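# Place the two closest-weight pistons in the steel tray

## Task

Of the five pistons, pick the pair whose weights are nearest to each other and put both inside the steel parts tray. None of the remaining three may touch the tray or hang over it. The tray must end up lying flat on the bench. Everything must stay in place on its own once the robot lets go, and at the end both grippers must be open and moved away.

## Robot and tools

Robot: two six-joint arms with parallel grippers, named left_arm and right_arm. The names are labels only, not sides of any image. They face each other across the table. left_arm's base is at (+0.125, +0.541, +0.119) m with quat_wxyz (+0.437, 0, 0, -0.899), on the +y side. right_arm's base is at (-0.159, -0.503, +0.134) m with quat_wxyz (+0.611, 0, 0, +0.792).

Scene frame: the origin is the table centre, the table surface is at z = +0.020 m, and +z is up. Each result carries a state line in the form `left_arm: …` | `right_arm: …`. It gives each gripper's end_effector_position (m) and end_effector_quat_wxyz, plus linear velocity (m/s) and angular velocity (rad/s). That position is the point between the finger pads, which sits 3 to 4 cm behind the fingertips. Fingers point along the gripper's +x axis and close along its y axis. Printed positions can be off, more so when the arm is reaching far.

execute_actions moves the robot. Its argument "actions" is a list that is empty or holds exactly one item. An empty list is a look: no new command, just the current state. A wait is {"steps": N}, N up to 300 control steps of 1/30 s each, counted from the last result, with your reply time included. A motion is {"rows": [...], "steps": S}, S up to 15 (15 if omitted), with 1 to 15 rows. Each row runs for one step, and the last row repeats to fill out S. The optional "pictures" boolean sets whether camera images come back. A refused call sends nothing.

A row always has 14 numbers, each in [-1, 1]. Numbers 1 to 7 are left_arm: waist, shoulder, elbow, wrist pitch, wrist yaw, wrist roll, then gripper opening. Numbers 8 to 14 are the same seven for right_arm. Include both arms even if only one moves.

The six joint numbers are scaled offsets, not absolute angles. They are measured from that arm's joint angles in the most recent result that lists them. Before any such result in the scene, and for the second or later calls in one reply, they are measured from wherever the arm is when the action begins. They are never measured from the previous row. A value of 1.0 means 0.9615 rad for waist, shoulder and elbow, 1.713 for wrist pitch, 1.767 for wrist yaw and 1.728 for wrist roll. All zeros is not a pause: it drives the arm back to the reference angles.

Joint ranges (rad):
- waist -3.054..3.054
- shoulder 0..3.142
- elbow 0..2.356
- wrist pitch -1.571..1.571
- wrist yaw -1.571..1.571
- wrist roll -3.142..3.142

A call is refused if it asks any joint to go more than 0.010 rad beyond its range. A request past a joint's real end is clipped there and reported as "joint sent to its limit", possibly in a later result. On every step each joint target is kept within a lead of the measured angle: 0.211 rad for waist, shoulder and elbow, 0.213 for pitch, 0.267 for yaw, 0.228 for roll. If the targets would put a gripper more than 70 mm from where it now is, they are scaled back. Large moves therefore need several calls. Friction can leave joints short or let small turns do nothing, so check Joint positions after each move.

The opening number is absolute. +1 is fully open (0.088 m pad gap). Empty fingers meet near -0.80, and lower values change nothing. Going from open to closed takes at least about 0.5 s.

Result lines:
- grip_measured is the measured opening on the command scale. It can carry a fixed error of about 1 mm, and reads up to about 3 mm (0.061) narrow when squeezing something hard.
- Joint positions and Joint velocities give, per arm, the six joints (rad, rad/s) and then the pad gap (m, m/s).
- "joint command not followed" means a clearance check altered targets.
- HELD marks steps on which your row, or part of it, was not sent.

To grip, command about 0.07 below grip_measured, or less for a lighter hold. Parts under 3 mm thick get reduced force. Pad force is about 34 to 49 N.

Between commands the arms keep heading toward the last row's targets until they stall or a step is HELD.

Other tools:
- zoom_image(camera, region=[x0,y0,x1,y1]) enlarges part of the latest image, at most 504x504 px. Cameras are cam_high, cam_left_wrist and cam_right_wrist, each 504x504.
- read_manual(section="licences") returns only licence text.
- finished_scene(scene) ends and grades the scene and cannot be undone.

Avoid:
- knocking anything off the table, which fails the task;
- arms colliding or pressing on each other;
- dropping, slamming or pushing hard;
- contact torques reaching the load limits, which stops that arm for 10 s (waist 16.8, shoulder/elbow 20.8, wrist pitch 5.49, yaw 5.47, roll 5.13 N m, held weight included);
- holding loads for long, since motors heat up: a warning appears from 50 °C, and a fault at 95 °C.

Held parts or loose objects may be tugged now and then. Weight can only be judged indirectly, for example from joint effort or motion while lifting. Finish with both grippers open and the arms away from the tray.

Each tool is called after "Call:" by a JSON object that holds its "method" and its "body", one argument or row to a line.

## Session

Call:
{"method": "execute_actions", "body": {
  "actions": []
}}

Scene clock: 0.00 s of 12600.00 s.
left_arm: end_effector_position=(+0.3136, +0.0837, +0.2523) grip_measured=+0.824 end_effector_quat_wxyz=(+0.447, +0.746, -0.022, -0.493) end_effector_velocity=(-0.001, +0.003, -0.002) end_effector_angular_velocity=(+0.017, -0.005, -0.003) | right_arm: end_effector_position=(+0.0481, -0.4325, +0.3196) grip_measured=+0.821 end_effector_quat_wxyz=(+0.049, -0.896, -0.065, +0.437) end_effector_velocity=(-0.001, -0.002, -0.001) end_effector_angular_velocity=(-0.012, +0.003, -0.001)
Joint positions: left_arm=[ 0.945  1.93   1.459 -0.405 -0.371  1.326  0.079] | right_arm=[-1.445  0.804  0.811 -0.899  0.08  -2.812  0.079]
Joint velocities: left_arm=[-0.002 -0.002 -0.007 -0.007 -0.007  0.007  0.   ] | right_arm=[-0.002 -0.002 -0.002 -0.007  0.007 -0.007 -0.   ]
Motor temperatures (°C, as the motors report them): left_arm=[23 25 33 31 22 21] | right_arm=[22 42 28 25 23 25]
Heat: left arm: hottest elbow 33 °C (+0.0 °C/min); right arm: hottest shoulder 42 °C (+0.0 °C/min).

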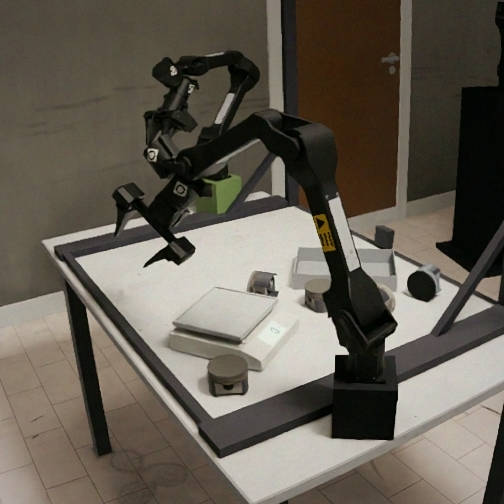

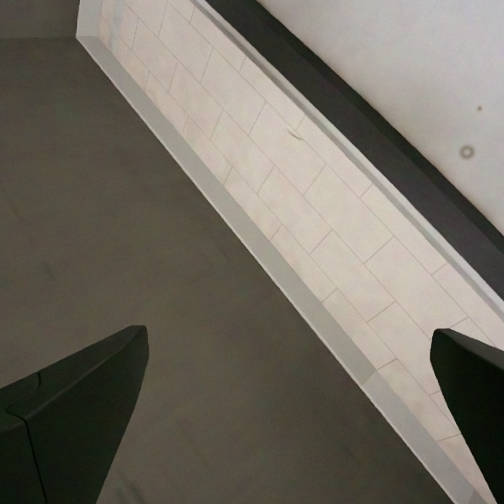

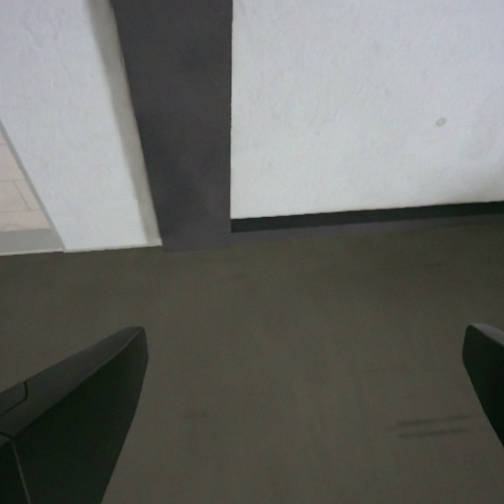

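Call:
{"method": "execute_actions", "body": {
  "actions": [
    {"rows":[[-0.67,-0.24,0.25,-0.476,0.21,-0.767,1,0,0,0,0,0,0,0.82]],"steps":15}
  ],
  "pictures": false
}}

Call:
{"method": "execute_actions", "body": {
  "actions": [
    {"steps":40}
  ]
}}

Scene clock: 8.53 s of 12600.00 s.
left_arm: end_effector_position=(+0.0695, +0.1040, +0.3561) grip_measured=+0.984 end_effector_quat_wxyz=(+0.416, +0.550, +0.002, -0.724) end_effector_velocity=(-0.604, +0.313, -0.014) end_effector_angular_velocity=(+1.006, +0.960, -0.349) | right_arm: end_effector_position=(+0.0481, -0.4325, +0.3196) grip_measured=+0.821 end_effector_quat_wxyz=(+0.049, -0.896, -0.065, +0.437) end_effector_velocity=(-0.004, -0.001, -0.004) end_effector_angular_velocity=(-0.009, +0.026, +0.008)
Joint positions: left_arm=[ 0.526  1.729  1.677 -0.873 -0.036  0.81   0.087] | right_arm=[-1.445  0.804  0.811 -0.899  0.08  -2.812  0.079]
Joint velocities: left_arm=[-1.37  -0.217  0.178 -1.311  0.256 -1.473  0.   ] | right_arm=[-0.002  0.002 -0.002 -0.022 -0.007 -0.007 -0.   ]
Motor temperatures (°C, as the motors report them): left_arm=[23 28 34 31 22 21] | right_arm=[22 42 29 26 23 25]
Heat: left arm: hottest elbow 34 °C (+7.0 °C/min); right arm: hottest shoulder 42 °C (+0.0 °C/min).
Steps of this call (steps 1 to 90: nothing new was sent; then 5.03 s passed at rest; steps 91 to 105: all 15 steps of this action). Readings (joint positions):
91: left_arm=[0.942 1.922 1.471 -0.426 -0.355 1.306] | right_arm=[-1.445 0.804 0.811 -0.899 0.080 -2.812]
92: left_arm=[0.931 1.917 1.484 -0.455 -0.325 1.280] | right_arm=[-1.445 0.804 0.811 -0.899 0.080 -2.812]
94: left_arm=[0.894 1.895 1.515 -0.501 -0.265 1.230] | right_arm=[-1.445 0.804 0.811 -0.899 0.080 -2.812]
98: left_arm=[0.792 1.825 1.590 -0.604 -0.152 1.112] | right_arm=[-1.445 0.804 0.811 -0.899 0.080 -2.812]
105: the state above

Scene clock: 9.87 s of 12600.00 s.
left_arm: end_effector_position=(-0.0086, +0.1915, +0.3326) grip_measured=+0.985 end_effector_quat_wxyz=(+0.461, +0.478, +0.328, -0.672) end_effector_velocity=(+0.003, +0.001, -0.000) end_effector_angular_velocity=(+0.000, -0.020, +0.012) | right_arm: end_effector_position=(+0.0481, -0.4325, +0.3196) grip_measured=+0.821 end_effector_quat_wxyz=(+0.049, -0.896, -0.065, +0.437) end_effector_velocity=(-0.001, -0.002, -0.000) end_effector_angular_velocity=(-0.011, -0.001, -0.001)
Joint positions: left_arm=[ 0.3    1.711  1.691 -1.218  0.001  0.003  0.087] | right_arm=[-1.445  0.804  0.811 -0.899  0.08  -2.812  0.079]
Joint velocities: left_arm=[-0.002 -0.002 -0.002 -0.007 -0.022 -0.007 -0.   ] | right_arm=[-0.002 -0.007 -0.002 -0.007  0.007 -0.007 -0.   ]
Motor temperatures (°C, as the motors report them): left_arm=[23 28 34 31 22 21] | right_arm=[22 41 29 26 23 25]
Heat: left arm: hottest elbow 34 °C (+6.1 °C/min); right arm: hottest shoulder 41 °C (-6.1 °C/min).
Steps of this call (steps 1 to 40: the robot went on to your last target). Readings (joint positions):
1: left_arm=[0.479 1.723 1.682 -0.919 -0.028 0.760] | right_arm=[-1.445 0.804 0.811 -0.899 0.080 -2.812]
2: left_arm=[0.433 1.719 1.686 -0.970 -0.021 0.703] | right_arm=[-1.445 0.804 0.811 -0.899 0.080 -2.812]
4: left_arm=[0.347 1.716 1.691 -1.093 -0.004 0.566] | right_arm=[-1.445 0.804 0.811 -0.899 0.080 -2.812]
8: left_arm=[0.291 1.714 1.691 -1.192 0.003 0.289] | right_arm=[-1.445 0.804 0.811 -0.899 0.080 -2.812]
40: the state above

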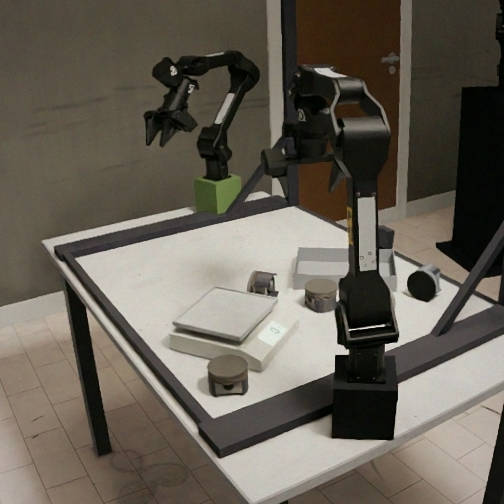

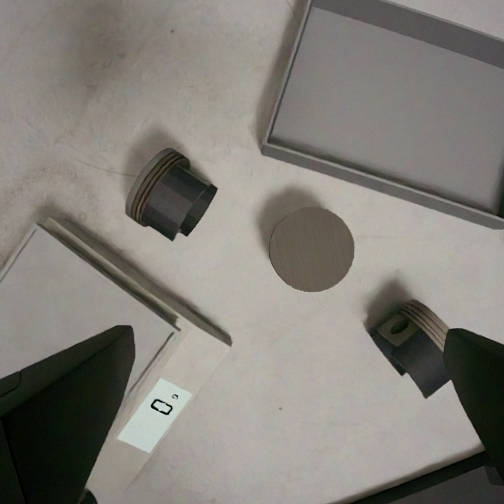

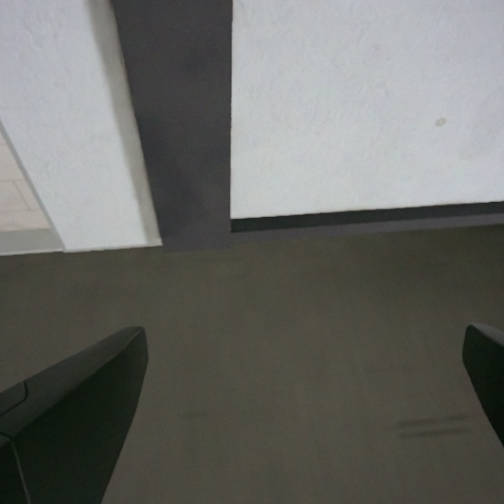

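Call:
{"method": "execute_actions", "body": {
  "actions": [
    {"rows":[[-0.02,0.04,-0.01,0.01,0,0,1,0,0,0,0,0,0,0.82],[-0.04,0.08,-0.02,0.02,0,0,1,0,0,0,0,0,0,0.82],[-0.06,0.12,-0.03,0.03,0,0,1,0,0,0,0,0,0,0.82],[-0.08,0.16,-0.04,0.04,0,0,1,0,0,0,0,0,0,0.82],[-0.104,0.2,-0.05,0.05,0,0,1,0,0,0,0,0,0,0.82],[-0.104,0.24,-0.06,0.06,0,0,1,0,0,0,0,0,0,0.82],[-0.104,0.28,-0.07,0.07,0,0,1,0,0,0,0,0,0,0.82],[-0.104,0.32,-0.085,0.08,0,0,1,0,0,0,0,0,0,0.82],[-0.104,0.36,-0.085,0.09,0,0,1,0,0,0,0,0,0,0.82],[-0.104,0.4,-0.085,0.095,0,0,1,0,0,0,0,0,0,0.82],[-0.104,0.42,-0.085,0.095,0,0,1,0,0,0,0,0,0,0.82],[-0.104,0.436,-0.085,0.095,0,0,1,0,0,0,0,0,0,0.82]],"steps":15}
  ],
  "pictures": false
}}

Call:
{"method": "execute_actions", "body": {
  "actions": [
    {"steps":20}
  ]
}}

Scene clock: 23.97 s of 12600.00 s.
left_arm: end_effector_position=(-0.0547, +0.1842, +0.1620) grip_measured=+0.985 end_effector_quat_wxyz=(+0.369, +0.604, +0.371, -0.601) end_effector_velocity=(+0.017, +0.029, -0.123) end_effector_angular_velocity=(+0.276, -0.164, +0.005) | right_arm: end_effector_position=(+0.0481, -0.4325, +0.3196) grip_measured=+0.821 end_effector_quat_wxyz=(+0.049, -0.896, -0.065, +0.437) end_effector_velocity=(-0.001, +0.000, +0.000) end_effector_angular_velocity=(-0.000, +0.003, +0.008)
Joint positions: left_arm=[ 0.199  2.12   1.609 -1.066  0.001  0.003  0.087] | right_arm=[-1.445  0.804  0.811 -0.899  0.08  -2.812  0.079]
Joint velocities: left_arm=[-0.002  0.266 -0.09   0.037 -0.022 -0.007 -0.   ] | right_arm=[-0.002 -0.002  0.002 -0.007 -0.007 -0.007  0.   ]
Motor temperatures (°C, as the motors report them): left_arm=[23 30 36 30 22 21] | right_arm=[22 41 30 27 23 25]
Heat: left arm: hottest elbow 36 °C (+7.5 °C/min); right arm: hottest shoulder 41 °C (-2.5 °C/min).
Steps of this call (steps 1 to 15: the robot went on to your last target; steps 16 to 90: nothing new was sent; then 10.60 s passed at rest; steps 91 to 105: all 15 steps of this action). Readings (joint positions):
91: left_arm=[0.299 1.713 1.691 -1.218 0.001 0.003] | right_arm=[-1.445 0.804 0.811 -0.899 0.080 -2.812]
92: left_arm=[0.295 1.721 1.691 -1.212 0.000 0.003] | right_arm=[-1.445 0.804 0.811 -0.899 0.080 -2.812]
94: left_arm=[0.273 1.758 1.690 -1.179 -0.000 0.003] | right_arm=[-1.445 0.804 0.811 -0.899 0.080 -2.812]
98: left_arm=[0.212 1.896 1.658 -1.120 0.001 0.003] | right_arm=[-1.445 0.804 0.811 -0.899 0.080 -2.812]
105: the state above

Scene clock: 24.63 s of 12600.00 s.
left_arm: end_effector_position=(-0.0556, +0.1824, +0.1602) grip_measured=+0.985 end_effector_quat_wxyz=(+0.370, +0.602, +0.370, -0.603) end_effector_velocity=(+0.001, -0.002, +0.002) end_effector_angular_velocity=(-0.021, -0.014, +0.005) | right_arm: end_effector_position=(+0.0481, -0.4325, +0.3196) grip_measured=+0.821 end_effector_quat_wxyz=(+0.049, -0.896, -0.065, +0.437) end_effector_velocity=(-0.001, +0.000, +0.000) end_effector_angular_velocity=(+0.009, +0.006, -0.004)
Joint positions: left_arm=[ 0.199  2.124  1.609 -1.056  0.001  0.003  0.087] | right_arm=[-1.445  0.804  0.811 -0.899  0.08  -2.812  0.079]
Joint velocities: left_arm=[-0.002 -0.007 -0.002  0.007 -0.022 -0.007  0.   ] | right_arm=[-0.002 -0.002  0.002 -0.007 -0.007  0.007 -0.   ]
Motor temperatures (°C, as the motors report them): left_arm=[23 30 36 30 22 21] | right_arm=[22 40 31 27 23 25]
Heat: left arm: hottest elbow 36 °C (+7.3 °C/min); right arm: hottest shoulder 40 °C (-4.9 °C/min).
Steps of this call (steps 1 to 15: the robot went on to your last target; steps 16 to 20: nothing new was sent). Readings (joint positions):
1: left_arm=[0.199 2.124 1.608 -1.064 0.001 0.003] | right_arm=[-1.445 0.804 0.811 -0.899 0.080 -2.812]
2: left_arm=[0.199 2.125 1.608 -1.061 0.001 0.003] | right_arm=[-1.445 0.804 0.811 -0.899 0.080 -2.812]
4: left_arm=[0.199 2.125 1.609 -1.057 0.001 0.003] | right_arm=[-1.445 0.804 0.811 -0.899 0.080 -2.812]
8: left_arm=[0.199 2.124 1.609 -1.056 0.001 0.003] | right_arm=[-1.445 0.804 0.811 -0.899 0.080 -2.812]
20: the state above
All arms were judged still, so your last target was given up. Only a new action makes them travel on or press farther. Fingers that are still opening or closing keep moving.

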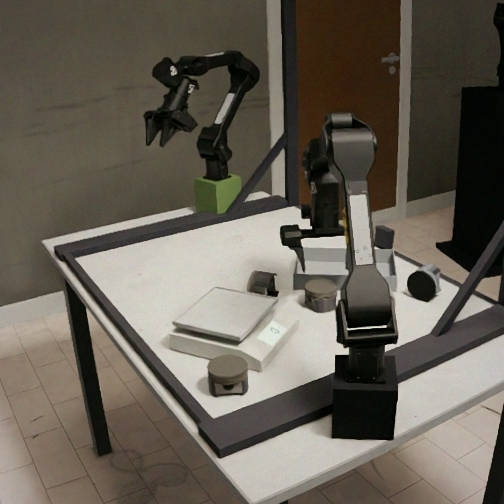

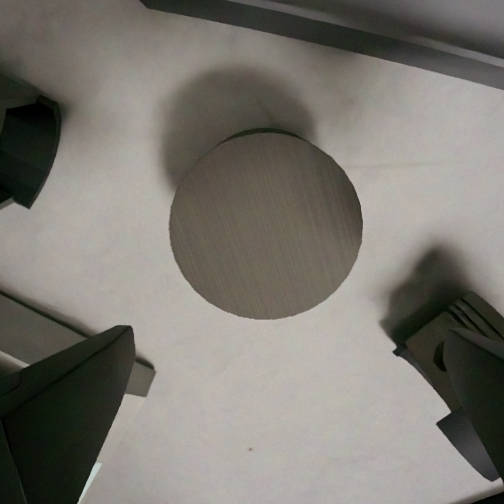

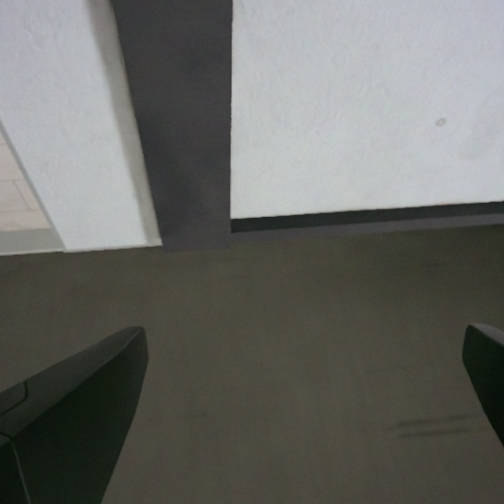

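Call:
{"method": "execute_actions", "body": {
  "actions": [
    {"rows":[[0.018,0.02,0.01,0.01,0,0,1,0,0,0,0,0,0,0.82],[0.018,0.04,0.018,0.02,0,0,1,0,0,0,0,0,0,0.82],[0.018,0.06,0.018,0.03,0,0,1,0,0,0,0,0,0,0.82],[0.018,0.08,0.018,0.04,0,0,1,0,0,0,0,0,0,0.82],[0.018,0.095,0.018,0.05,0,0,1,0,0,0,0,0,0,0.82],[0.018,0.107,0.018,0.05,0,0,1,0,0,0,0,0,0,0.82]],"steps":15}
  ]
}}

Scene clock: 30.10 s of 12600.00 s.
left_arm: end_effector_position=(-0.0568, +0.1654, +0.1287) grip_measured=+0.985 end_effector_quat_wxyz=(+0.376, +0.597, +0.373, -0.603) end_effector_velocity=(-0.000, -0.001, -0.002) end_effector_angular_velocity=(-0.005, -0.005, +0.034) | right_arm: end_effector_position=(+0.0481, -0.4325, +0.3196) grip_measured=+0.821 end_effector_quat_wxyz=(+0.049, -0.896, -0.065, +0.437) end_effector_velocity=(-0.002, -0.000, -0.002) end_effector_angular_velocity=(-0.011, +0.005, +0.019)
Joint positions: left_arm=[ 0.214  2.215  1.624 -0.971  0.001  0.003  0.087] | right_arm=[-1.445  0.804  0.811 -0.899  0.08  -2.812  0.079]
Joint velocities: left_arm=[-0.002  0.002 -0.002  0.007 -0.007 -0.037 -0.   ] | right_arm=[-0.002 -0.002 -0.002 -0.007 -0.007 -0.022  0.   ]
Motor temperatures (°C, as the motors report them): left_arm=[23 31 36 30 22 21] | right_arm=[22 40 31 28 23 25]
Heat: left arm: hottest elbow 36 °C (+6.0 °C/min); right arm: hottest shoulder 40 °C (-4.0 °C/min).
Steps of this call (steps 1 to 90: nothing new was sent; then 1.97 s passed at rest; steps 91 to 105: all 15 steps of this action). Readings (joint positions):
91: left_arm=[0.199 2.124 1.609 -1.055 0.001 0.003] | right_arm=[-1.445 0.804 0.811 -0.899 0.080 -2.812]
92: left_arm=[0.201 2.127 1.610 -1.048 0.001 0.003] | right_arm=[-1.445 0.804 0.811 -0.899 0.080 -2.812]
94: left_arm=[0.207 2.143 1.617 -1.020 0.001 0.003] | right_arm=[-1.445 0.804 0.811 -0.899 0.080 -2.812]
98: left_arm=[0.214 2.193 1.624 -0.982 0.001 0.003] | right_arm=[-1.445 0.804 0.811 -0.899 0.080 -2.812]
105: the state above

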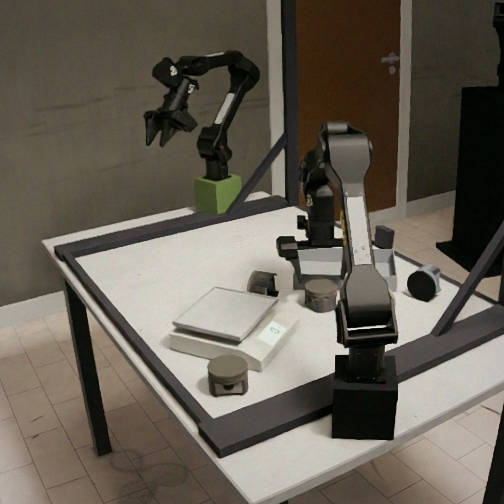

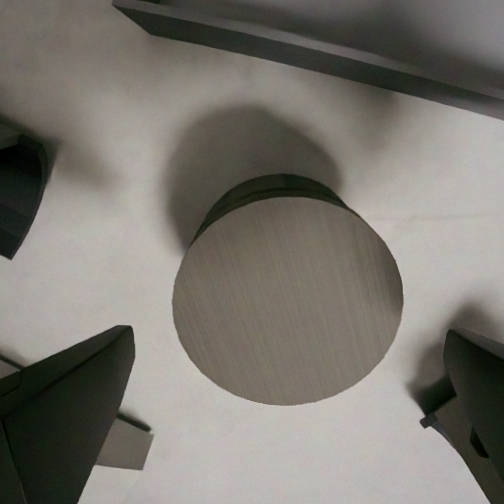

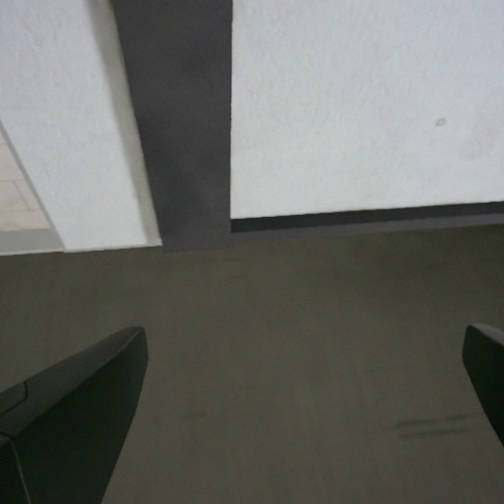

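Call:
{"method": "execute_actions", "body": {
  "actions": [
    {"rows":[[0,0.02,-0.01,0.005,0,0,1,0,0,0,0,0,0,0.82],[0,0.035,-0.018,0.015,0,0,1,0,0,0,0,0,0,0.82],[0,0.05,-0.026,0.025,0,0,1,0,0,0,0,0,0,0.82],[0,0.065,-0.034,0.035,0,0,1,0,0,0,0,0,0,0.82],[0,0.08,-0.042,0.045,0,0,1,0,0,0,0,0,0,0.82],[0,0.095,-0.05,0.057,0,0,1,0,0,0,0,0,0,0.82],[0,0.105,-0.06,0.068,0,0,1,0,0,0,0,0,0,0.82],[0,0.105,-0.06,0.079,0,0,1,0,0,0,0,0,0,0.82]],"steps":15}
  ],
  "pictures": false
}}

Call:
{"method": "execute_actions", "body": {
  "actions": [
    {"rows":[[0,0,0,0,0,0,0.72,0,0,0,0,0,0,0.82],[0,0,0,0,0,0,0.72,0,0,0,0,0,0,0.82],[0,0,0,0,0,0,0.72,0,0,0,0,0,0,0.82],[0,0,0,0,0,0,0.68,0,0,0,0,0,0,0.82],[0,0,0,0,0,0,0.65,0,0,0,0,0,0,0.82],[0,0,0,0,0,0,0.62,0,0,0,0,0,0,0.82],[0,0,0,0,0,0,0.59,0,0,0,0,0,0,0.82],[0,0,0,0,0,0,0.56,0,0,0,0,0,0,0.82],[0,0,0,0,0,0,0.53,0,0,0,0,0,0,0.82],[0,0,0,0,0,0,0.5,0,0,0,0,0,0,0.82],[0,0,0,0,0,0,0.47,0,0,0,0,0,0,0.82]],"steps":15}
  ]
}}

Scene clock: 38.47 s of 12600.00 s.
left_arm: end_effector_position=(-0.0573, +0.1643, +0.0807) grip_measured=+0.985 end_effector_quat_wxyz=(+0.374, +0.600, +0.376, -0.599) end_effector_velocity=(-0.005, -0.016, +0.000) end_effector_angular_velocity=(-0.082, +0.015, +0.005) | right_arm: end_effector_position=(+0.0481, -0.4325, +0.3196) grip_measured=+0.821 end_effector_quat_wxyz=(+0.049, -0.896, -0.065, +0.437) end_effector_velocity=(-0.002, -0.001, -0.001) end_effector_angular_velocity=(-0.000, +0.003, +0.003)
Joint positions: left_arm=[ 0.214  2.305  1.572 -0.84   0.001  0.003  0.087] | right_arm=[-1.445  0.804  0.811 -0.899  0.08  -2.812  0.079]
Joint velocities: left_arm=[-0.002 -0.002 -0.002  0.081 -0.022 -0.007 -0.   ] | right_arm=[-0.007 -0.007 -0.002 -0.007 -0.007 -0.007  0.   ]
Motor temperatures (°C, as the motors report them): left_arm=[23 32 36 30 22 21] | right_arm=[22 40 32 28 23 25]
Heat: left arm: hottest elbow 36 °C (+4.7 °C/min); right arm: hottest shoulder 40 °C (-3.1 °C/min).
Steps of this call (steps 1 to 15: the robot went on to your last target; steps 16 to 90: nothing new was sent; then 4.87 s passed at rest; steps 91 to 105: all 15 steps of this action). Readings (joint positions):
91: left_arm=[0.214 2.215 1.624 -0.971 0.001 0.003] | right_arm=[-1.445 0.804 0.811 -0.899 0.080 -2.812]
92: left_arm=[0.214 2.216 1.624 -0.966 0.001 0.003] | right_arm=[-1.445 0.804 0.811 -0.899 0.080 -2.812]
94: left_arm=[0.214 2.226 1.619 -0.941 0.001 0.003] | right_arm=[-1.445 0.804 0.811 -0.899 0.080 -2.812]
98: left_arm=[0.214 2.272 1.593 -0.877 0.001 0.003] | right_arm=[-1.445 0.804 0.811 -0.899 0.080 -2.812]
105: the state above

Scene clock: 38.97 s of 12600.00 s.
left_arm: end_effector_position=(-0.0574, +0.1641, +0.0807) grip_measured=+0.573 end_effector_quat_wxyz=(+0.374, +0.600, +0.375, -0.600) end_effector_velocity=(-0.001, +0.003, +0.000) end_effector_angular_velocity=(+0.010, +0.003, +0.020) | right_arm: end_effector_position=(+0.0481, -0.4325, +0.3196) grip_measured=+0.821 end_effector_quat_wxyz=(+0.049, -0.896, -0.065, +0.437) end_effector_velocity=(-0.002, -0.000, -0.002) end_effector_angular_velocity=(+0.007, +0.010, -0.004)
Joint positions: left_arm=[ 0.214  2.305  1.572 -0.839  0.001  0.003  0.067] | right_arm=[-1.445  0.804  0.811 -0.899  0.08  -2.812  0.079]
Joint velocities: left_arm=[-0.002 -0.002 -0.002 -0.007  0.007 -0.022 -0.   ] | right_arm=[-0.002 -0.002 -0.002 -0.007 -0.007  0.007 -0.   ]
Motor temperatures (°C, as the motors report them): left_arm=[23 32 36 30 22 21] | right_arm=[22 40 32 28 23 25]
Heat: left arm: hottest elbow 36 °C (+4.6 °C/min); right arm: hottest shoulder 40 °C (-3.1 °C/min).
Steps of this call (steps 1 to 15: all 15 steps of this action). Readings (joint positions):
1: left_arm=[0.214 2.305 1.572 -0.838 0.001 0.003] | right_arm=[-1.445 0.804 0.811 -0.899 0.080 -2.812]
2: left_arm=[0.214 2.305 1.572 -0.838 0.001 0.003] | right_arm=[-1.445 0.804 0.811 -0.899 0.080 -2.812]
4: left_arm=[0.214 2.305 1.572 -0.838 0.001 0.003] | right_arm=[-1.445 0.804 0.811 -0.899 0.080 -2.812]
8: left_arm=[0.214 2.305 1.572 -0.838 0.002 0.003] | right_arm=[-1.445 0.804 0.811 -0.899 0.080 -2.812]
15: the state above

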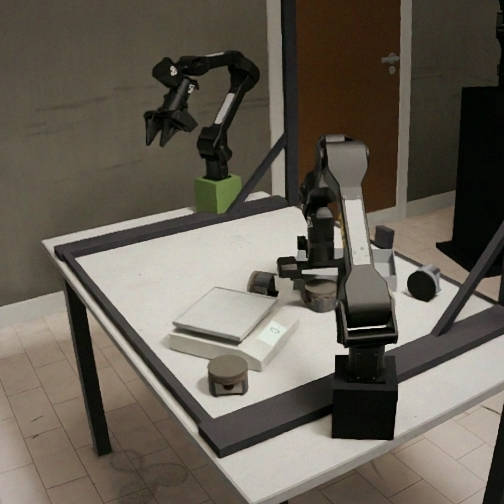

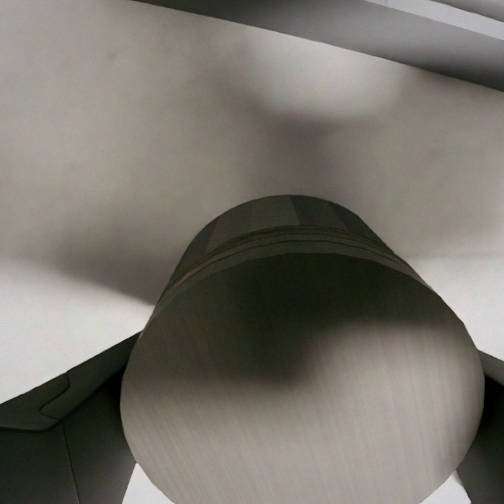

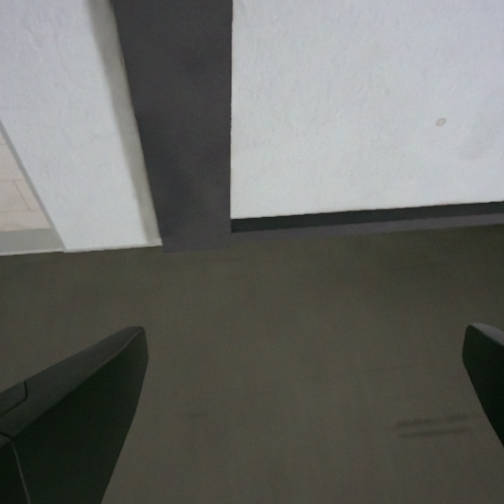

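Call:
{"method": "execute_actions", "body": {
  "actions": [
    {"rows":[[0,-0.03,0,-0.01,0,0,0.48,0,0,0,0,0,0,0.82],[0,-0.06,0,-0.025,0,0,0.48,0,0,0,0,0,0,0.82],[0,-0.09,0,-0.04,0,0,0.48,0,0,0,0,0,0,0.82],[0,-0.12,0,-0.06,0,0,0.48,0,0,0,0,0,0,0.82],[0,-0.15,0,-0.075,0,0,0.48,0,0,0,0,0,0,0.82],[0,-0.18,0,-0.09,0,0,0.48,0,0,0,0,0,0,0.82],[0,-0.21,0,-0.11,0,0,0.48,0,0,0,0,0,0,0.82],[0,-0.24,0,-0.125,0,0,0.48,0,0,0,0,0,0,0.82],[0,-0.27,0,-0.145,0,0,0.48,0,0,0,0,0,0,0.82],[0,-0.295,0,-0.16,0,0,0.48,0,0,0,0,0,0,0.82],[0,-0.31,0,-0.17,0,0,0.48,0,0,0,0,0,0,0.82]],"steps":15}
  ],
  "pictures": false
}}

Call:
{"method": "execute_actions", "body": {
  "actions": [
    {"rows":[[0.04,0,0,0,0,0,0.48,0,0,0,0,0,0,0.82],[0.09,0,0,0,0,0,0.48,0,0,0,0,0,0,0.82],[0.14,0,0,0,0,0,0.48,0,0,0,0,0,0,0.82],[0.19,0,0,0,0,0,0.48,0,0,0,0,0,0,0.82],[0.24,0,0,0,0,0,0.48,0,0,0,0,0,0,0.82],[0.29,0,0,0,0,0,0.48,0,0,0,0,0,0,0.82],[0.34,0,0,0,0,0,0.48,0,0,0,0,0,0,0.82],[0.39,0,0,0,0,0,0.48,0,0,0,0,0,0,0.82],[0.44,0,0,0,0,0,0.48,0,0,0,0,0,0,0.82],[0.49,0,0,0,0,0,0.48,0,0,0,0,0,0,0.82],[0.53,0,0,0,0,0,0.48,0,0,0,0,0,0,0.82],[0.56,0,0,0,0,0,0.48,0,0,0,0,0,0,0.82],[0.585,0,0,0,0,0,0.48,0,0,0,0,0,0,0.82],[0.6,0,0,0,0,0,0.48,0,0,0,0,0,0,0.82],[0.61,0,0,0,0,0,0.48,0,0,0,0,0,0,0.82]],"steps":15}
  ],
  "pictures": false
}}

Call:
{"method": "execute_actions", "body": {
  "actions": [
    {"steps":15}
  ]
}}

Scene clock: 55.60 s of 12600.00 s.
left_arm: end_effector_position=(-0.0420, +0.1959, +0.1935) grip_measured=+0.573 end_effector_quat_wxyz=(+0.378, +0.594, +0.372, -0.605) end_effector_velocity=(+0.006, +0.013, +0.043) end_effector_angular_velocity=(-0.027, +0.005, -0.010) | right_arm: end_effector_position=(+0.0481, -0.4325, +0.3196) grip_measured=+0.821 end_effector_quat_wxyz=(+0.049, -0.896, -0.065, +0.437) end_effector_velocity=(+0.001, -0.001, +0.001) end_effector_angular_velocity=(-0.007, -0.010, -0.001)
Joint positions: left_arm=[ 0.214  2.01   1.572 -1.115  0.001  0.003  0.067] | right_arm=[-1.445  0.804  0.811 -0.899  0.08  -2.812  0.079]
Joint velocities: left_arm=[-0.002 -0.11   0.012 -0.095 -0.007  0.007 -0.   ] | right_arm=[-0.002 -0.002 -0.002  0.007  0.007 -0.007 -0.   ]
Motor temperatures (°C, as the motors report them): left_arm=[23 35 36 29 22 21] | right_arm=[22 39 33 28 23 25]
Heat: left arm: hottest elbow 36 °C (+3.2 °C/min); right arm: hottest shoulder 39 °C (-3.2 °C/min).
Steps of this call (steps 1 to 15: the robot went on to your last target; steps 16 to 90: nothing new was sent; then 13.13 s passed at rest; steps 91 to 105: all 15 steps of this action). Readings (joint positions):
91: left_arm=[0.214 2.302 1.572 -0.839 0.001 0.003] | right_arm=[-1.445 0.804 0.811 -0.899 0.080 -2.812]
92: left_arm=[0.214 2.297 1.572 -0.846 0.001 0.003] | right_arm=[-1.445 0.804 0.811 -0.899 0.080 -2.812]
94: left_arm=[0.214 2.277 1.571 -0.891 0.001 0.003] | right_arm=[-1.445 0.804 0.811 -0.899 0.080 -2.812]
98: left_arm=[0.214 2.178 1.569 -0.989 0.001 0.003] | right_arm=[-1.445 0.804 0.811 -0.899 0.080 -2.812]
105: the state above

Scene clock: 56.10 s of 12600.00 s.
left_arm: end_effector_position=(+0.1686, +0.1593, +0.1936) grip_measured=+0.573 end_effector_quat_wxyz=(+0.533, +0.468, +0.520, -0.476) end_effector_velocity=(+0.270, +0.033, +0.000) end_effector_angular_velocity=(+0.008, -0.006, +0.713) | right_arm: end_effector_position=(+0.0481, -0.4325, +0.3196) grip_measured=+0.821 end_effector_quat_wxyz=(+0.049, -0.896, -0.065, +0.437) end_effector_velocity=(-0.003, +0.004, +0.000) end_effector_angular_velocity=(+0.012, +0.009, +0.038)
Joint positions: left_arm=[ 0.777  2.01   1.572 -1.112 -0.004  0.003  0.067] | right_arm=[-1.445  0.804  0.811 -0.899  0.08  -2.812  0.079]
Joint velocities: left_arm=[ 0.706 -0.002 -0.002 -0.007 -0.007 -0.007  0.   ] | right_arm=[-0.002 -0.002  0.002 -0.007 -0.037 -0.022 -0.   ]
Motor temperatures (°C, as the motors report them): left_arm=[23 35 36 29 22 21] | right_arm=[22 39 33 28 23 25]
Heat: left arm: hottest elbow 36 °C (+3.2 °C/min); right arm: hottest shoulder 39 °C (-3.2 °C/min).
Steps of this call (steps 1 to 15: all 15 steps of this action). Readings (joint positions):
1: left_arm=[0.216 2.009 1.572 -1.116 0.003 0.003] | right_arm=[-1.445 0.804 0.811 -0.899 0.080 -2.812]
2: left_arm=[0.225 2.009 1.572 -1.116 0.006 0.003] | right_arm=[-1.445 0.804 0.811 -0.899 0.080 -2.812]
4: left_arm=[0.272 2.010 1.572 -1.116 0.010 0.003] | right_arm=[-1.445 0.804 0.811 -0.899 0.080 -2.812]
8: left_arm=[0.465 2.010 1.572 -1.112 0.006 0.003] | right_arm=[-1.445 0.804 0.811 -0.899 0.080 -2.812]
15: the state above

Scene clock: 56.60 s of 12600.00 s.
left_arm: end_effector_position=(+0.1775, +0.1607, +0.1936) grip_measured=+0.573 end_effector_quat_wxyz=(+0.538, +0.461, +0.527, -0.470) end_effector_velocity=(+0.001, +0.006, +0.000) end_effector_angular_velocity=(+0.023, -0.004, -0.005) | right_arm: end_effector_position=(+0.0481, -0.4325, +0.3196) grip_measured=+0.821 end_effector_quat_wxyz=(+0.049, -0.896, -0.065, +0.437) end_effector_velocity=(-0.002, -0.000, -0.002) end_effector_angular_velocity=(-0.011, +0.005, +0.019)
Joint positions: left_arm=[ 0.802  2.01   1.572 -1.113 -0.     0.003  0.067] | right_arm=[-1.445  0.804  0.811 -0.899  0.08  -2.812  0.079]
Joint velocities: left_arm=[ 0.002 -0.002 -0.002 -0.022 -0.007  0.007 -0.   ] | right_arm=[-0.002 -0.002 -0.002 -0.007 -0.007 -0.022  0.   ]
Motor temperatures (°C, as the motors report them): left_arm=[23 36 36 29 22 21] | right_arm=[22 39 33 28 23 25]
Heat: left arm: hottest shoulder 36 °C (+3.2 °C/min); right arm: hottest shoulder 39 °C (-3.2 °C/min).
Steps of this call (steps 1 to 15: the robot went on to your last target). Readings (joint positions):
1: left_arm=[0.796 2.010 1.572 -1.112 -0.005 0.003] | right_arm=[-1.445 0.804 0.811 -0.899 0.080 -2.812]
2: left_arm=[0.807 2.010 1.572 -1.113 -0.005 0.003] | right_arm=[-1.445 0.804 0.811 -0.899 0.080 -2.812]
4: left_arm=[0.812 2.010 1.572 -1.113 -0.004 0.003] | right_arm=[-1.445 0.804 0.811 -0.899 0.080 -2.812]
8: left_arm=[0.803 2.010 1.572 -1.113 -0.000 0.003] | right_arm=[-1.445 0.804 0.811 -0.899 0.080 -2.812]
15: the state above

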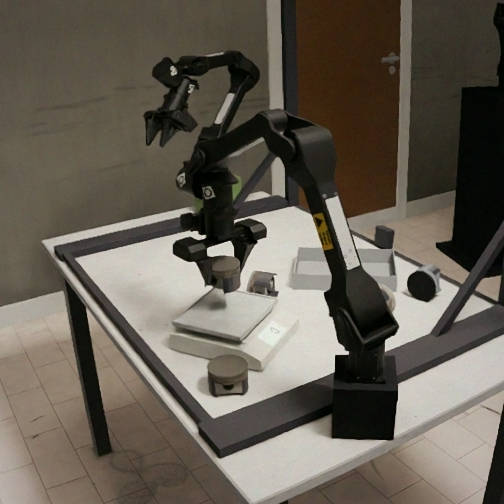

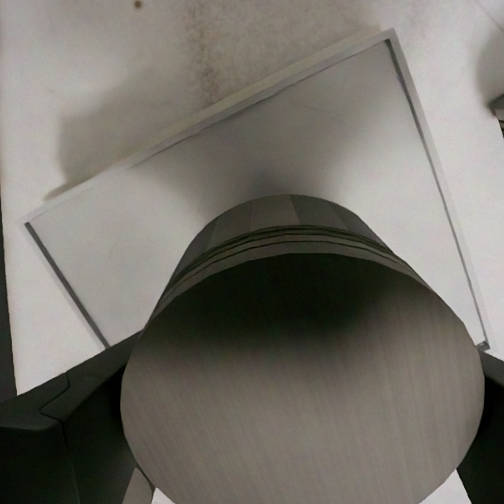

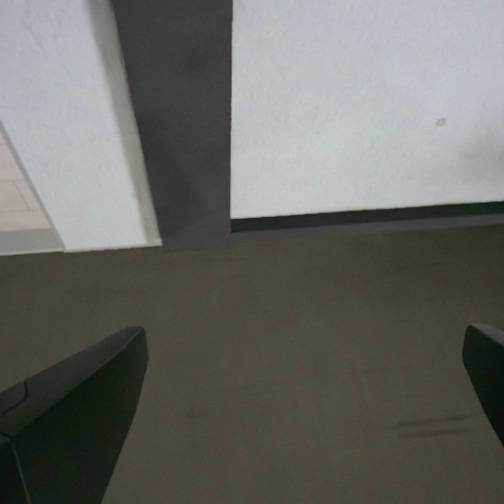

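Call:
{"method": "execute_actions", "body": {
  "actions": [
    {"rows":[[0.03,0,-0.02,0.005,0,0,0.48,0,0,0,0,0,0,0.82],[0.03,0,-0.04,0.015,0,0,0.48,0,0,0,0,0,0,0.82],[0.03,0,-0.06,0.025,0,0,0.48,0,0,0,0,0,0,0.82],[0.03,0,-0.08,0.035,0,0,0.48,0,0,0,0,0,0,0.82],[0.03,0,-0.1,0.045,0,0,0.48,0,0,0,0,0,0,0.82],[0.03,0,-0.12,0.055,0,0,0.48,0,0,0,0,0,0,0.82],[0.03,0,-0.135,0.065,0,0,0.48,0,0,0,0,0,0,0.82],[0.03,0,-0.15,0.072,0,0,0.48,0,0,0,0,0,0,0.82],[0.03,0,-0.16,0.078,0,0,0.48,0,0,0,0,0,0,0.82],[0.03,0,-0.168,0.083,0,0,0.48,0,0,0,0,0,0,0.82],[0.03,0,-0.176,0.087,0,0,0.48,0,0,0,0,0,0,0.82],[0.03,0,-0.184,0.091,0,0,0.48,0,0,0,0,0,0,0.82],[0.03,0,-0.192,0.095,0,0,0.48,0,0,0,0,0,0,0.82],[0.03,0,-0.2,0.098,0,0,0.48,0,0,0,0,0,0,0.82]],"steps":15}
  ],
  "pictures": false
}}

Call:
{"method": "execute_actions", "body": {
  "actions": [
    {"steps":12}
  ]
}}

Call:
{"method": "zoom_image", "body": {
  "camera": "cam_high",
  "region": [160,240,320,380]
}}

Scene clock: 71.77 s of 12600.00 s.
left_arm: end_effector_position=(+0.1855, +0.1785, +0.1485) grip_measured=+0.573 end_effector_quat_wxyz=(+0.537, +0.459, +0.541, -0.457) end_effector_velocity=(-0.003, +0.030, -0.037) end_effector_angular_velocity=(+0.069, -0.011, +0.019) | right_arm: end_effector_position=(+0.0481, -0.4325, +0.3196) grip_measured=+0.821 end_effector_quat_wxyz=(+0.049, -0.896, -0.065, +0.437) end_effector_velocity=(-0.002, +0.002, +0.000) end_effector_angular_velocity=(+0.010, +0.007, +0.017)
Joint positions: left_arm=[ 0.83   2.02   1.4   -0.958  0.001  0.003  0.067] | right_arm=[-1.445  0.804  0.811 -0.899  0.08  -2.812  0.079]
Joint velocities: left_arm=[-0.002 -0.002 -0.164  0.095 -0.022 -0.022 -0.   ] | right_arm=[-0.002 -0.002  0.002 -0.007 -0.022 -0.007 -0.   ]
Motor temperatures (°C, as the motors report them): left_arm=[23 37 37 29 22 21] | right_arm=[22 39 33 29 23 25]
Heat: left arm: hottest shoulder 37 °C (+2.0 °C/min); right arm: hottest shoulder 39 °C (-2.0 °C/min).
Steps of this call (steps 1 to 15: the robot went on to your last target; steps 16 to 150: nothing new was sent; then 9.67 s passed at rest; steps 151 to 165: all 15 steps of this action). Readings (joint positions):
151: left_arm=[0.803 2.020 1.565 -1.115 0.001 0.003] | right_arm=[-1.445 0.804 0.811 -0.899 0.080 -2.812]
152: left_arm=[0.807 2.020 1.560 -1.107 0.001 0.003] | right_arm=[-1.445 0.804 0.811 -0.899 0.080 -2.812]
154: left_arm=[0.818 2.020 1.541 -1.081 0.001 0.003] | right_arm=[-1.445 0.804 0.811 -0.899 0.080 -2.812]
158: left_arm=[0.830 2.020 1.472 -1.025 0.001 0.003] | right_arm=[-1.445 0.804 0.811 -0.899 0.080 -2.812]
165: the state above

Scene clock: 72.17 s of 12600.00 s.
left_arm: end_effector_position=(+0.1853, +0.1802, +0.1456) grip_measured=+0.573 end_effector_quat_wxyz=(+0.536, +0.460, +0.542, -0.456) end_effector_velocity=(-0.002, -0.000, +0.001) end_effector_angular_velocity=(-0.008, +0.006, -0.010) | right_arm: end_effector_position=(+0.0481, -0.4325, +0.3196) grip_measured=+0.821 end_effector_quat_wxyz=(+0.049, -0.896, -0.065, +0.437) end_effector_velocity=(-0.002, +0.002, -0.001) end_effector_angular_velocity=(+0.009, +0.012, +0.017)
Joint positions: left_arm=[ 0.83   2.02   1.387 -0.947  0.001  0.003  0.067] | right_arm=[-1.445  0.804  0.811 -0.899  0.08  -2.812  0.079]
Joint velocities: left_arm=[-0.002 -0.007 -0.007  0.007  0.007  0.007 -0.   ] | right_arm=[-0.002  0.002  0.002 -0.007 -0.022 -0.007 -0.   ]
Motor temperatures (°C, as the motors report them): left_arm=[23 37 36 29 22 21] | right_arm=[22 39 33 29 23 25]
Heat: left arm: hottest shoulder 37 °C (+2.1 °C/min); right arm: hottest shoulder 39 °C (-2.1 °C/min).
Steps of this call (steps 1 to 12: the robot went on to your last target). Readings (joint positions):
1: left_arm=[0.830 2.020 1.395 -0.955 0.001 0.003] | right_arm=[-1.445 0.804 0.811 -0.899 0.080 -2.812]
2: left_arm=[0.830 2.020 1.392 -0.953 0.001 0.003] | right_arm=[-1.445 0.804 0.811 -0.899 0.080 -2.812]
4: left_arm=[0.830 2.020 1.388 -0.951 0.001 0.003] | right_arm=[-1.445 0.804 0.811 -0.899 0.080 -2.812]
8: left_arm=[0.830 2.020 1.388 -0.947 0.001 0.003] | right_arm=[-1.445 0.804 0.811 -0.899 0.080 -2.812]
12: the state above

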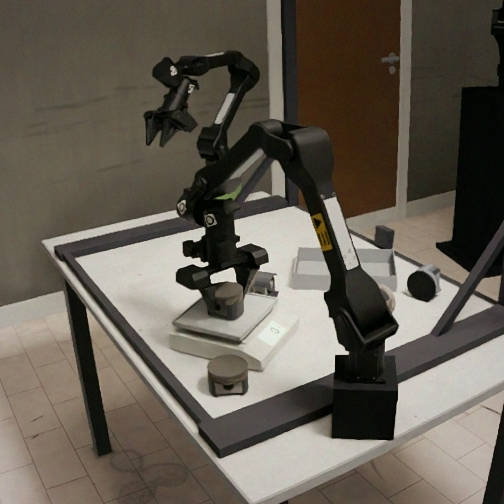

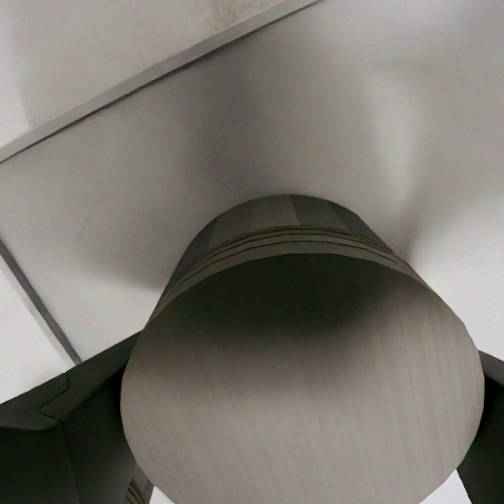

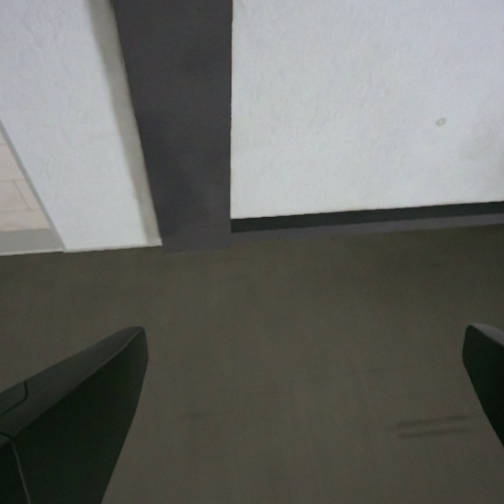

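Region (160, 240, 320, 380) of cam_high's 504x504 image, scaled by 3.150, with more detail than that image has; it fills the top 441 rows of this view, and the rest is white.

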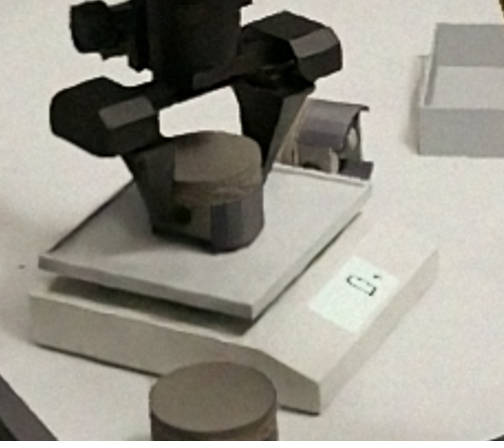

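Readable from above. Lower further.

Call:
{"method": "execute_actions", "body": {
  "actions": [
    {"rows":[[0,0,-0.01,0.005,0,0,0.48,0,0,0,0,0,0,0.82],[0,0,-0.015,0.008,0,0,0.48,0,0,0,0,0,0,0.82],[0,0,-0.02,0.011,0,0,0.48,0,0,0,0,0,0,0.82],[0,0,-0.025,0.014,0,0,0.48,0,0,0,0,0,0,0.82],[0,0,-0.03,0.017,0,0,0.48,0,0,0,0,0,0,0.82],[0,0,-0.035,0.02,0,0,0.48,0,0,0,0,0,0,0.82],[0,0,-0.04,0.023,0,0,0.48,0,0,0,0,0,0,0.82],[0,0,-0.045,0.026,0,0,0.48,0,0,0,0,0,0,0.82]],"steps":15}
  ]
}}

Scene clock: 80.07 s of 12600.00 s.
left_arm: end_effector_position=(+0.1851, +0.1814, +0.1389) grip_measured=+0.573 end_effector_quat_wxyz=(+0.538, +0.458, +0.539, -0.458) end_effector_velocity=(-0.003, +0.003, -0.001) end_effector_angular_velocity=(+0.011, +0.009, +0.005) | right_arm: end_effector_position=(+0.0481, -0.4325, +0.3196) grip_measured=+0.821 end_effector_quat_wxyz=(+0.049, -0.896, -0.065, +0.437) end_effector_velocity=(-0.002, -0.000, -0.002) end_effector_angular_velocity=(-0.002, +0.008, +0.008)
Joint positions: left_arm=[ 0.83   2.02   1.359 -0.911  0.001  0.003  0.067] | right_arm=[-1.445  0.804  0.811 -0.899  0.08  -2.812  0.079]
Joint velocities: left_arm=[-0.002 -0.002 -0.007 -0.007  0.007 -0.007 -0.   ] | right_arm=[-0.002 -0.002 -0.002 -0.007 -0.007 -0.007  0.   ]
Motor temperatures (°C, as the motors report them): left_arm=[23 38 36 29 22 21] | right_arm=[22 39 33 29 23 25]
Heat: left arm: hottest shoulder 38 °C (+2.0 °C/min); right arm: hottest shoulder 39 °C (-2.0 °C/min).
Steps of this call (steps 1 to 30: the robot went on to your last target; steps 31 to 100: nothing new was sent; then 4.07 s passed at rest; steps 101 to 115: all 15 steps of this action). Readings (joint positions):
101: left_arm=[0.830 2.020 1.387 -0.946 0.001 0.003] | right_arm=[-1.445 0.804 0.811 -0.899 0.080 -2.812]
102: left_arm=[0.830 2.020 1.386 -0.943 0.001 0.003] | right_arm=[-1.445 0.804 0.811 -0.899 0.080 -2.812]
104: left_arm=[0.830 2.020 1.381 -0.934 0.001 0.003] | right_arm=[-1.445 0.804 0.811 -0.899 0.080 -2.812]
108: left_arm=[0.830 2.020 1.364 -0.918 0.001 0.003] | right_arm=[-1.445 0.804 0.811 -0.899 0.080 -2.812]
115: the state above

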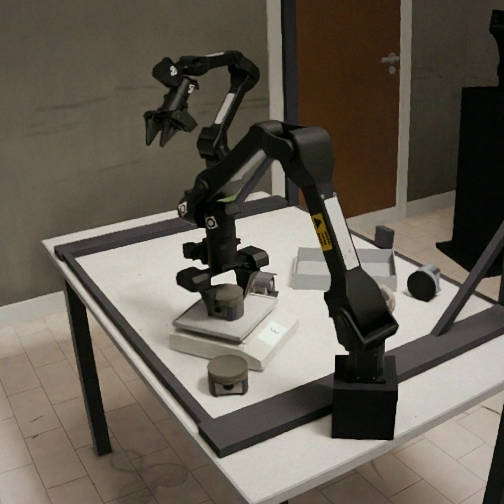

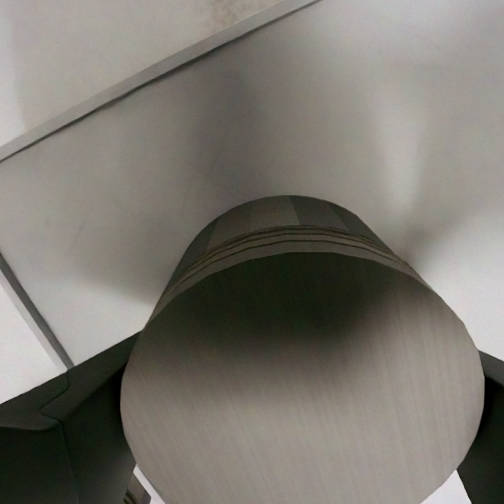

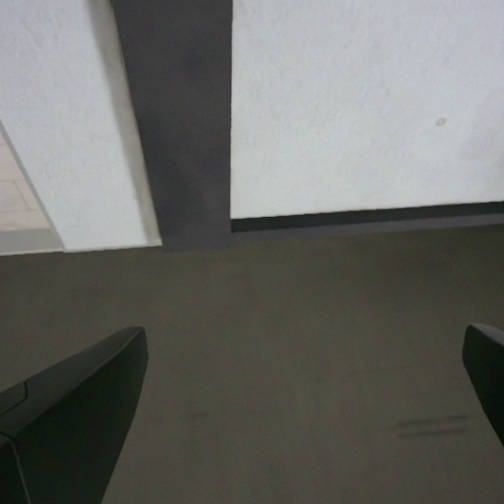

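Contact (+.058).

Call:
{"method": "execute_actions", "body": {
  "actions": [
    {"rows":[[0,0,0,0,0,0,0.85,0,0,0,0,0,0,0.82]],"steps":10}
  ],
  "pictures": false
}}

Call:
{"method": "execute_actions", "body": {
  "actions": [
    {"steps":60}
  ]
}}

Call:
{"method": "zoom_image", "body": {
  "camera": "cam_high",
  "region": [240,305,305,360]
}}

Scene clock: 84.13 s of 12600.00 s.
left_arm: end_effector_position=(+0.1851, +0.1811, +0.1388) grip_measured=+0.840 end_effector_quat_wxyz=(+0.539, +0.457, +0.539, -0.458) end_effector_velocity=(+0.001, +0.006, +0.000) end_effector_angular_velocity=(+0.025, -0.018, +0.034) | right_arm: end_effector_position=(+0.0481, -0.4325, +0.3196) grip_measured=+0.821 end_effector_quat_wxyz=(+0.049, -0.896, -0.065, +0.437) end_effector_velocity=(-0.001, -0.002, +0.000) end_effector_angular_velocity=(-0.011, -0.001, -0.001)
Joint positions: left_arm=[ 0.83   2.02   1.358 -0.909  0.001  0.003  0.08 ] | right_arm=[-1.445  0.804  0.811 -0.899  0.08  -2.812  0.079]
Joint velocities: left_arm=[-0.002 -0.002 -0.002 -0.022 -0.022 -0.037  0.004] | right_arm=[-0.002 -0.002  0.002 -0.007  0.007 -0.007 -0.   ]
Motor temperatures (°C, as the motors report them): left_arm=[23 38 36 29 22 21] | right_arm=[22 39 34 29 23 25]
Heat: left arm: hottest shoulder 38 °C (+2.0 °C/min); right arm: hottest shoulder 39 °C (-1.0 °C/min).
Steps of this call (steps 1 to 15: the robot went on to your last target; steps 16 to 90: nothing new was sent; then 0.73 s passed at rest; steps 91 to 100: all 10 steps of this action). Readings (joint positions):
91: left_arm=[0.830 2.020 1.358 -0.911 0.001 0.003] | right_arm=[-1.445 0.804 0.811 -0.899 0.080 -2.812]
92: left_arm=[0.830 2.020 1.358 -0.909 0.001 0.003] | right_arm=[-1.445 0.804 0.811 -0.899 0.080 -2.812]
94: left_arm=[0.830 2.020 1.358 -0.909 0.001 0.003] | right_arm=[-1.445 0.804 0.811 -0.899 0.080 -2.812]
98: left_arm=[0.830 2.020 1.358 -0.909 0.001 0.003] | right_arm=[-1.445 0.804 0.811 -0.899 0.080 -2.812]
100: the state above

Scene clock: 86.13 s of 12600.00 s.
left_arm: end_effector_position=(+0.1851, +0.1811, +0.1388) grip_measured=+0.847 end_effector_quat_wxyz=(+0.539, +0.457, +0.539, -0.458) end_effector_velocity=(-0.000, +0.004, -0.001) end_effector_angular_velocity=(+0.013, -0.005, -0.010) | right_arm: end_effector_position=(+0.0481, -0.4325, +0.3196) grip_measured=+0.821 end_effector_quat_wxyz=(+0.049, -0.896, -0.065, +0.437) end_effector_velocity=(-0.002, -0.000, -0.002) end_effector_angular_velocity=(-0.011, +0.005, +0.019)
Joint positions: left_arm=[ 0.83   2.02   1.358 -0.909  0.001  0.003  0.081] | right_arm=[-1.445  0.804  0.811 -0.899  0.08  -2.812  0.079]
Joint velocities: left_arm=[-0.002 -0.002 -0.007 -0.007 -0.007  0.007 -0.   ] | right_arm=[-0.002 -0.002 -0.002 -0.007 -0.007 -0.022 -0.   ]
Motor temperatures (°C, as the motors report them): left_arm=[23 38 36 29 22 21] | right_arm=[22 39 34 29 23 25]
Heat: left arm: hottest shoulder 38 °C (+2.0 °C/min); right arm: hottest shoulder 39 °C (-1.0 °C/min).
Steps of this call (steps 1 to 15: the robot went on to your last target; steps 16 to 60: nothing new was sent). Readings (joint positions):
1: left_arm=[0.830 2.020 1.358 -0.909 0.001 0.003] | right_arm=[-1.445 0.804 0.811 -0.899 0.080 -2.812]
2: left_arm=[0.830 2.020 1.358 -0.909 0.001 0.003] | right_arm=[-1.445 0.804 0.811 -0.899 0.080 -2.812]
4: left_arm=[0.830 2.020 1.358 -0.909 0.001 0.003] | right_arm=[-1.445 0.804 0.811 -0.899 0.080 -2.812]
8: left_arm=[0.830 2.020 1.358 -0.909 0.001 0.003] | right_arm=[-1.445 0.804 0.811 -0.899 0.080 -2.812]
60: the state above
All arms were judged still, so your last target was given up. Only a new action makes them travel on or press farther. Fingers that are still opening or closing keep moving.

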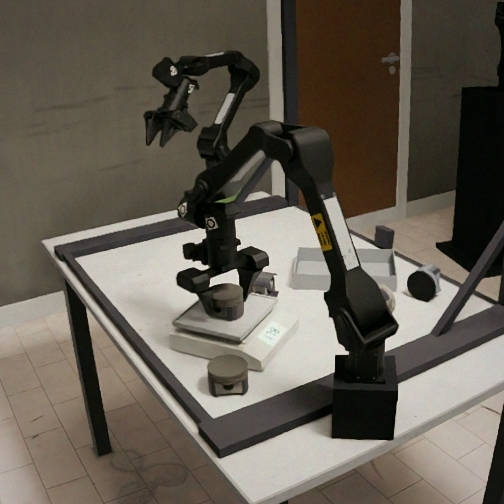

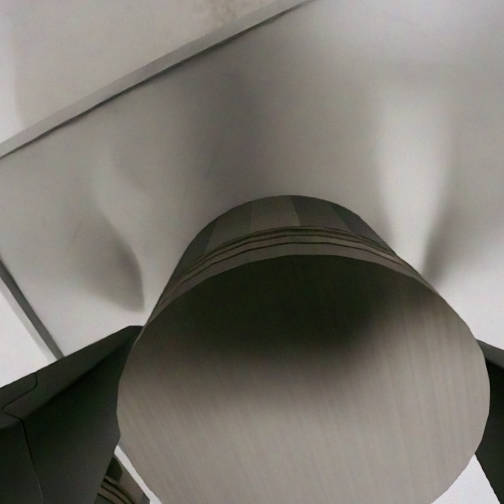

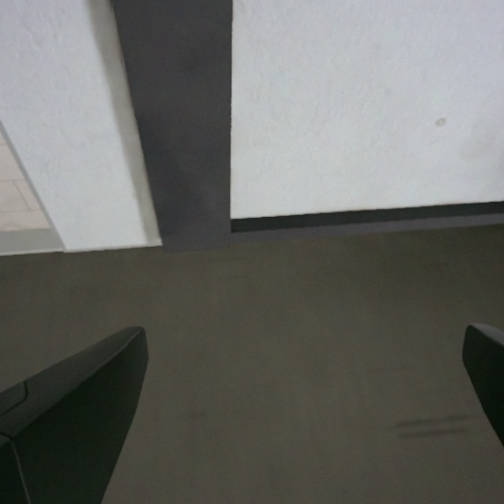

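Region (240, 305, 305, 360) of cam_high's 504x504 image, scaled by 7.754, with more detail than that image has; it fills the top 426 rows of this view, and the rest is white.

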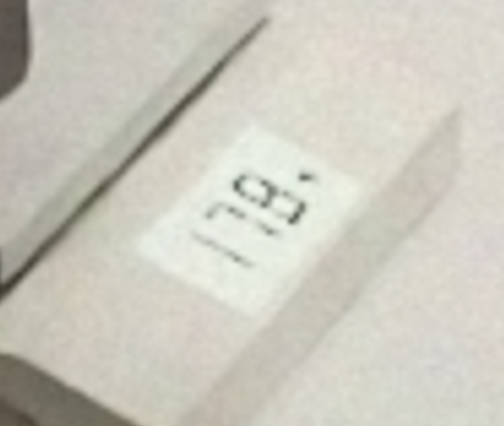

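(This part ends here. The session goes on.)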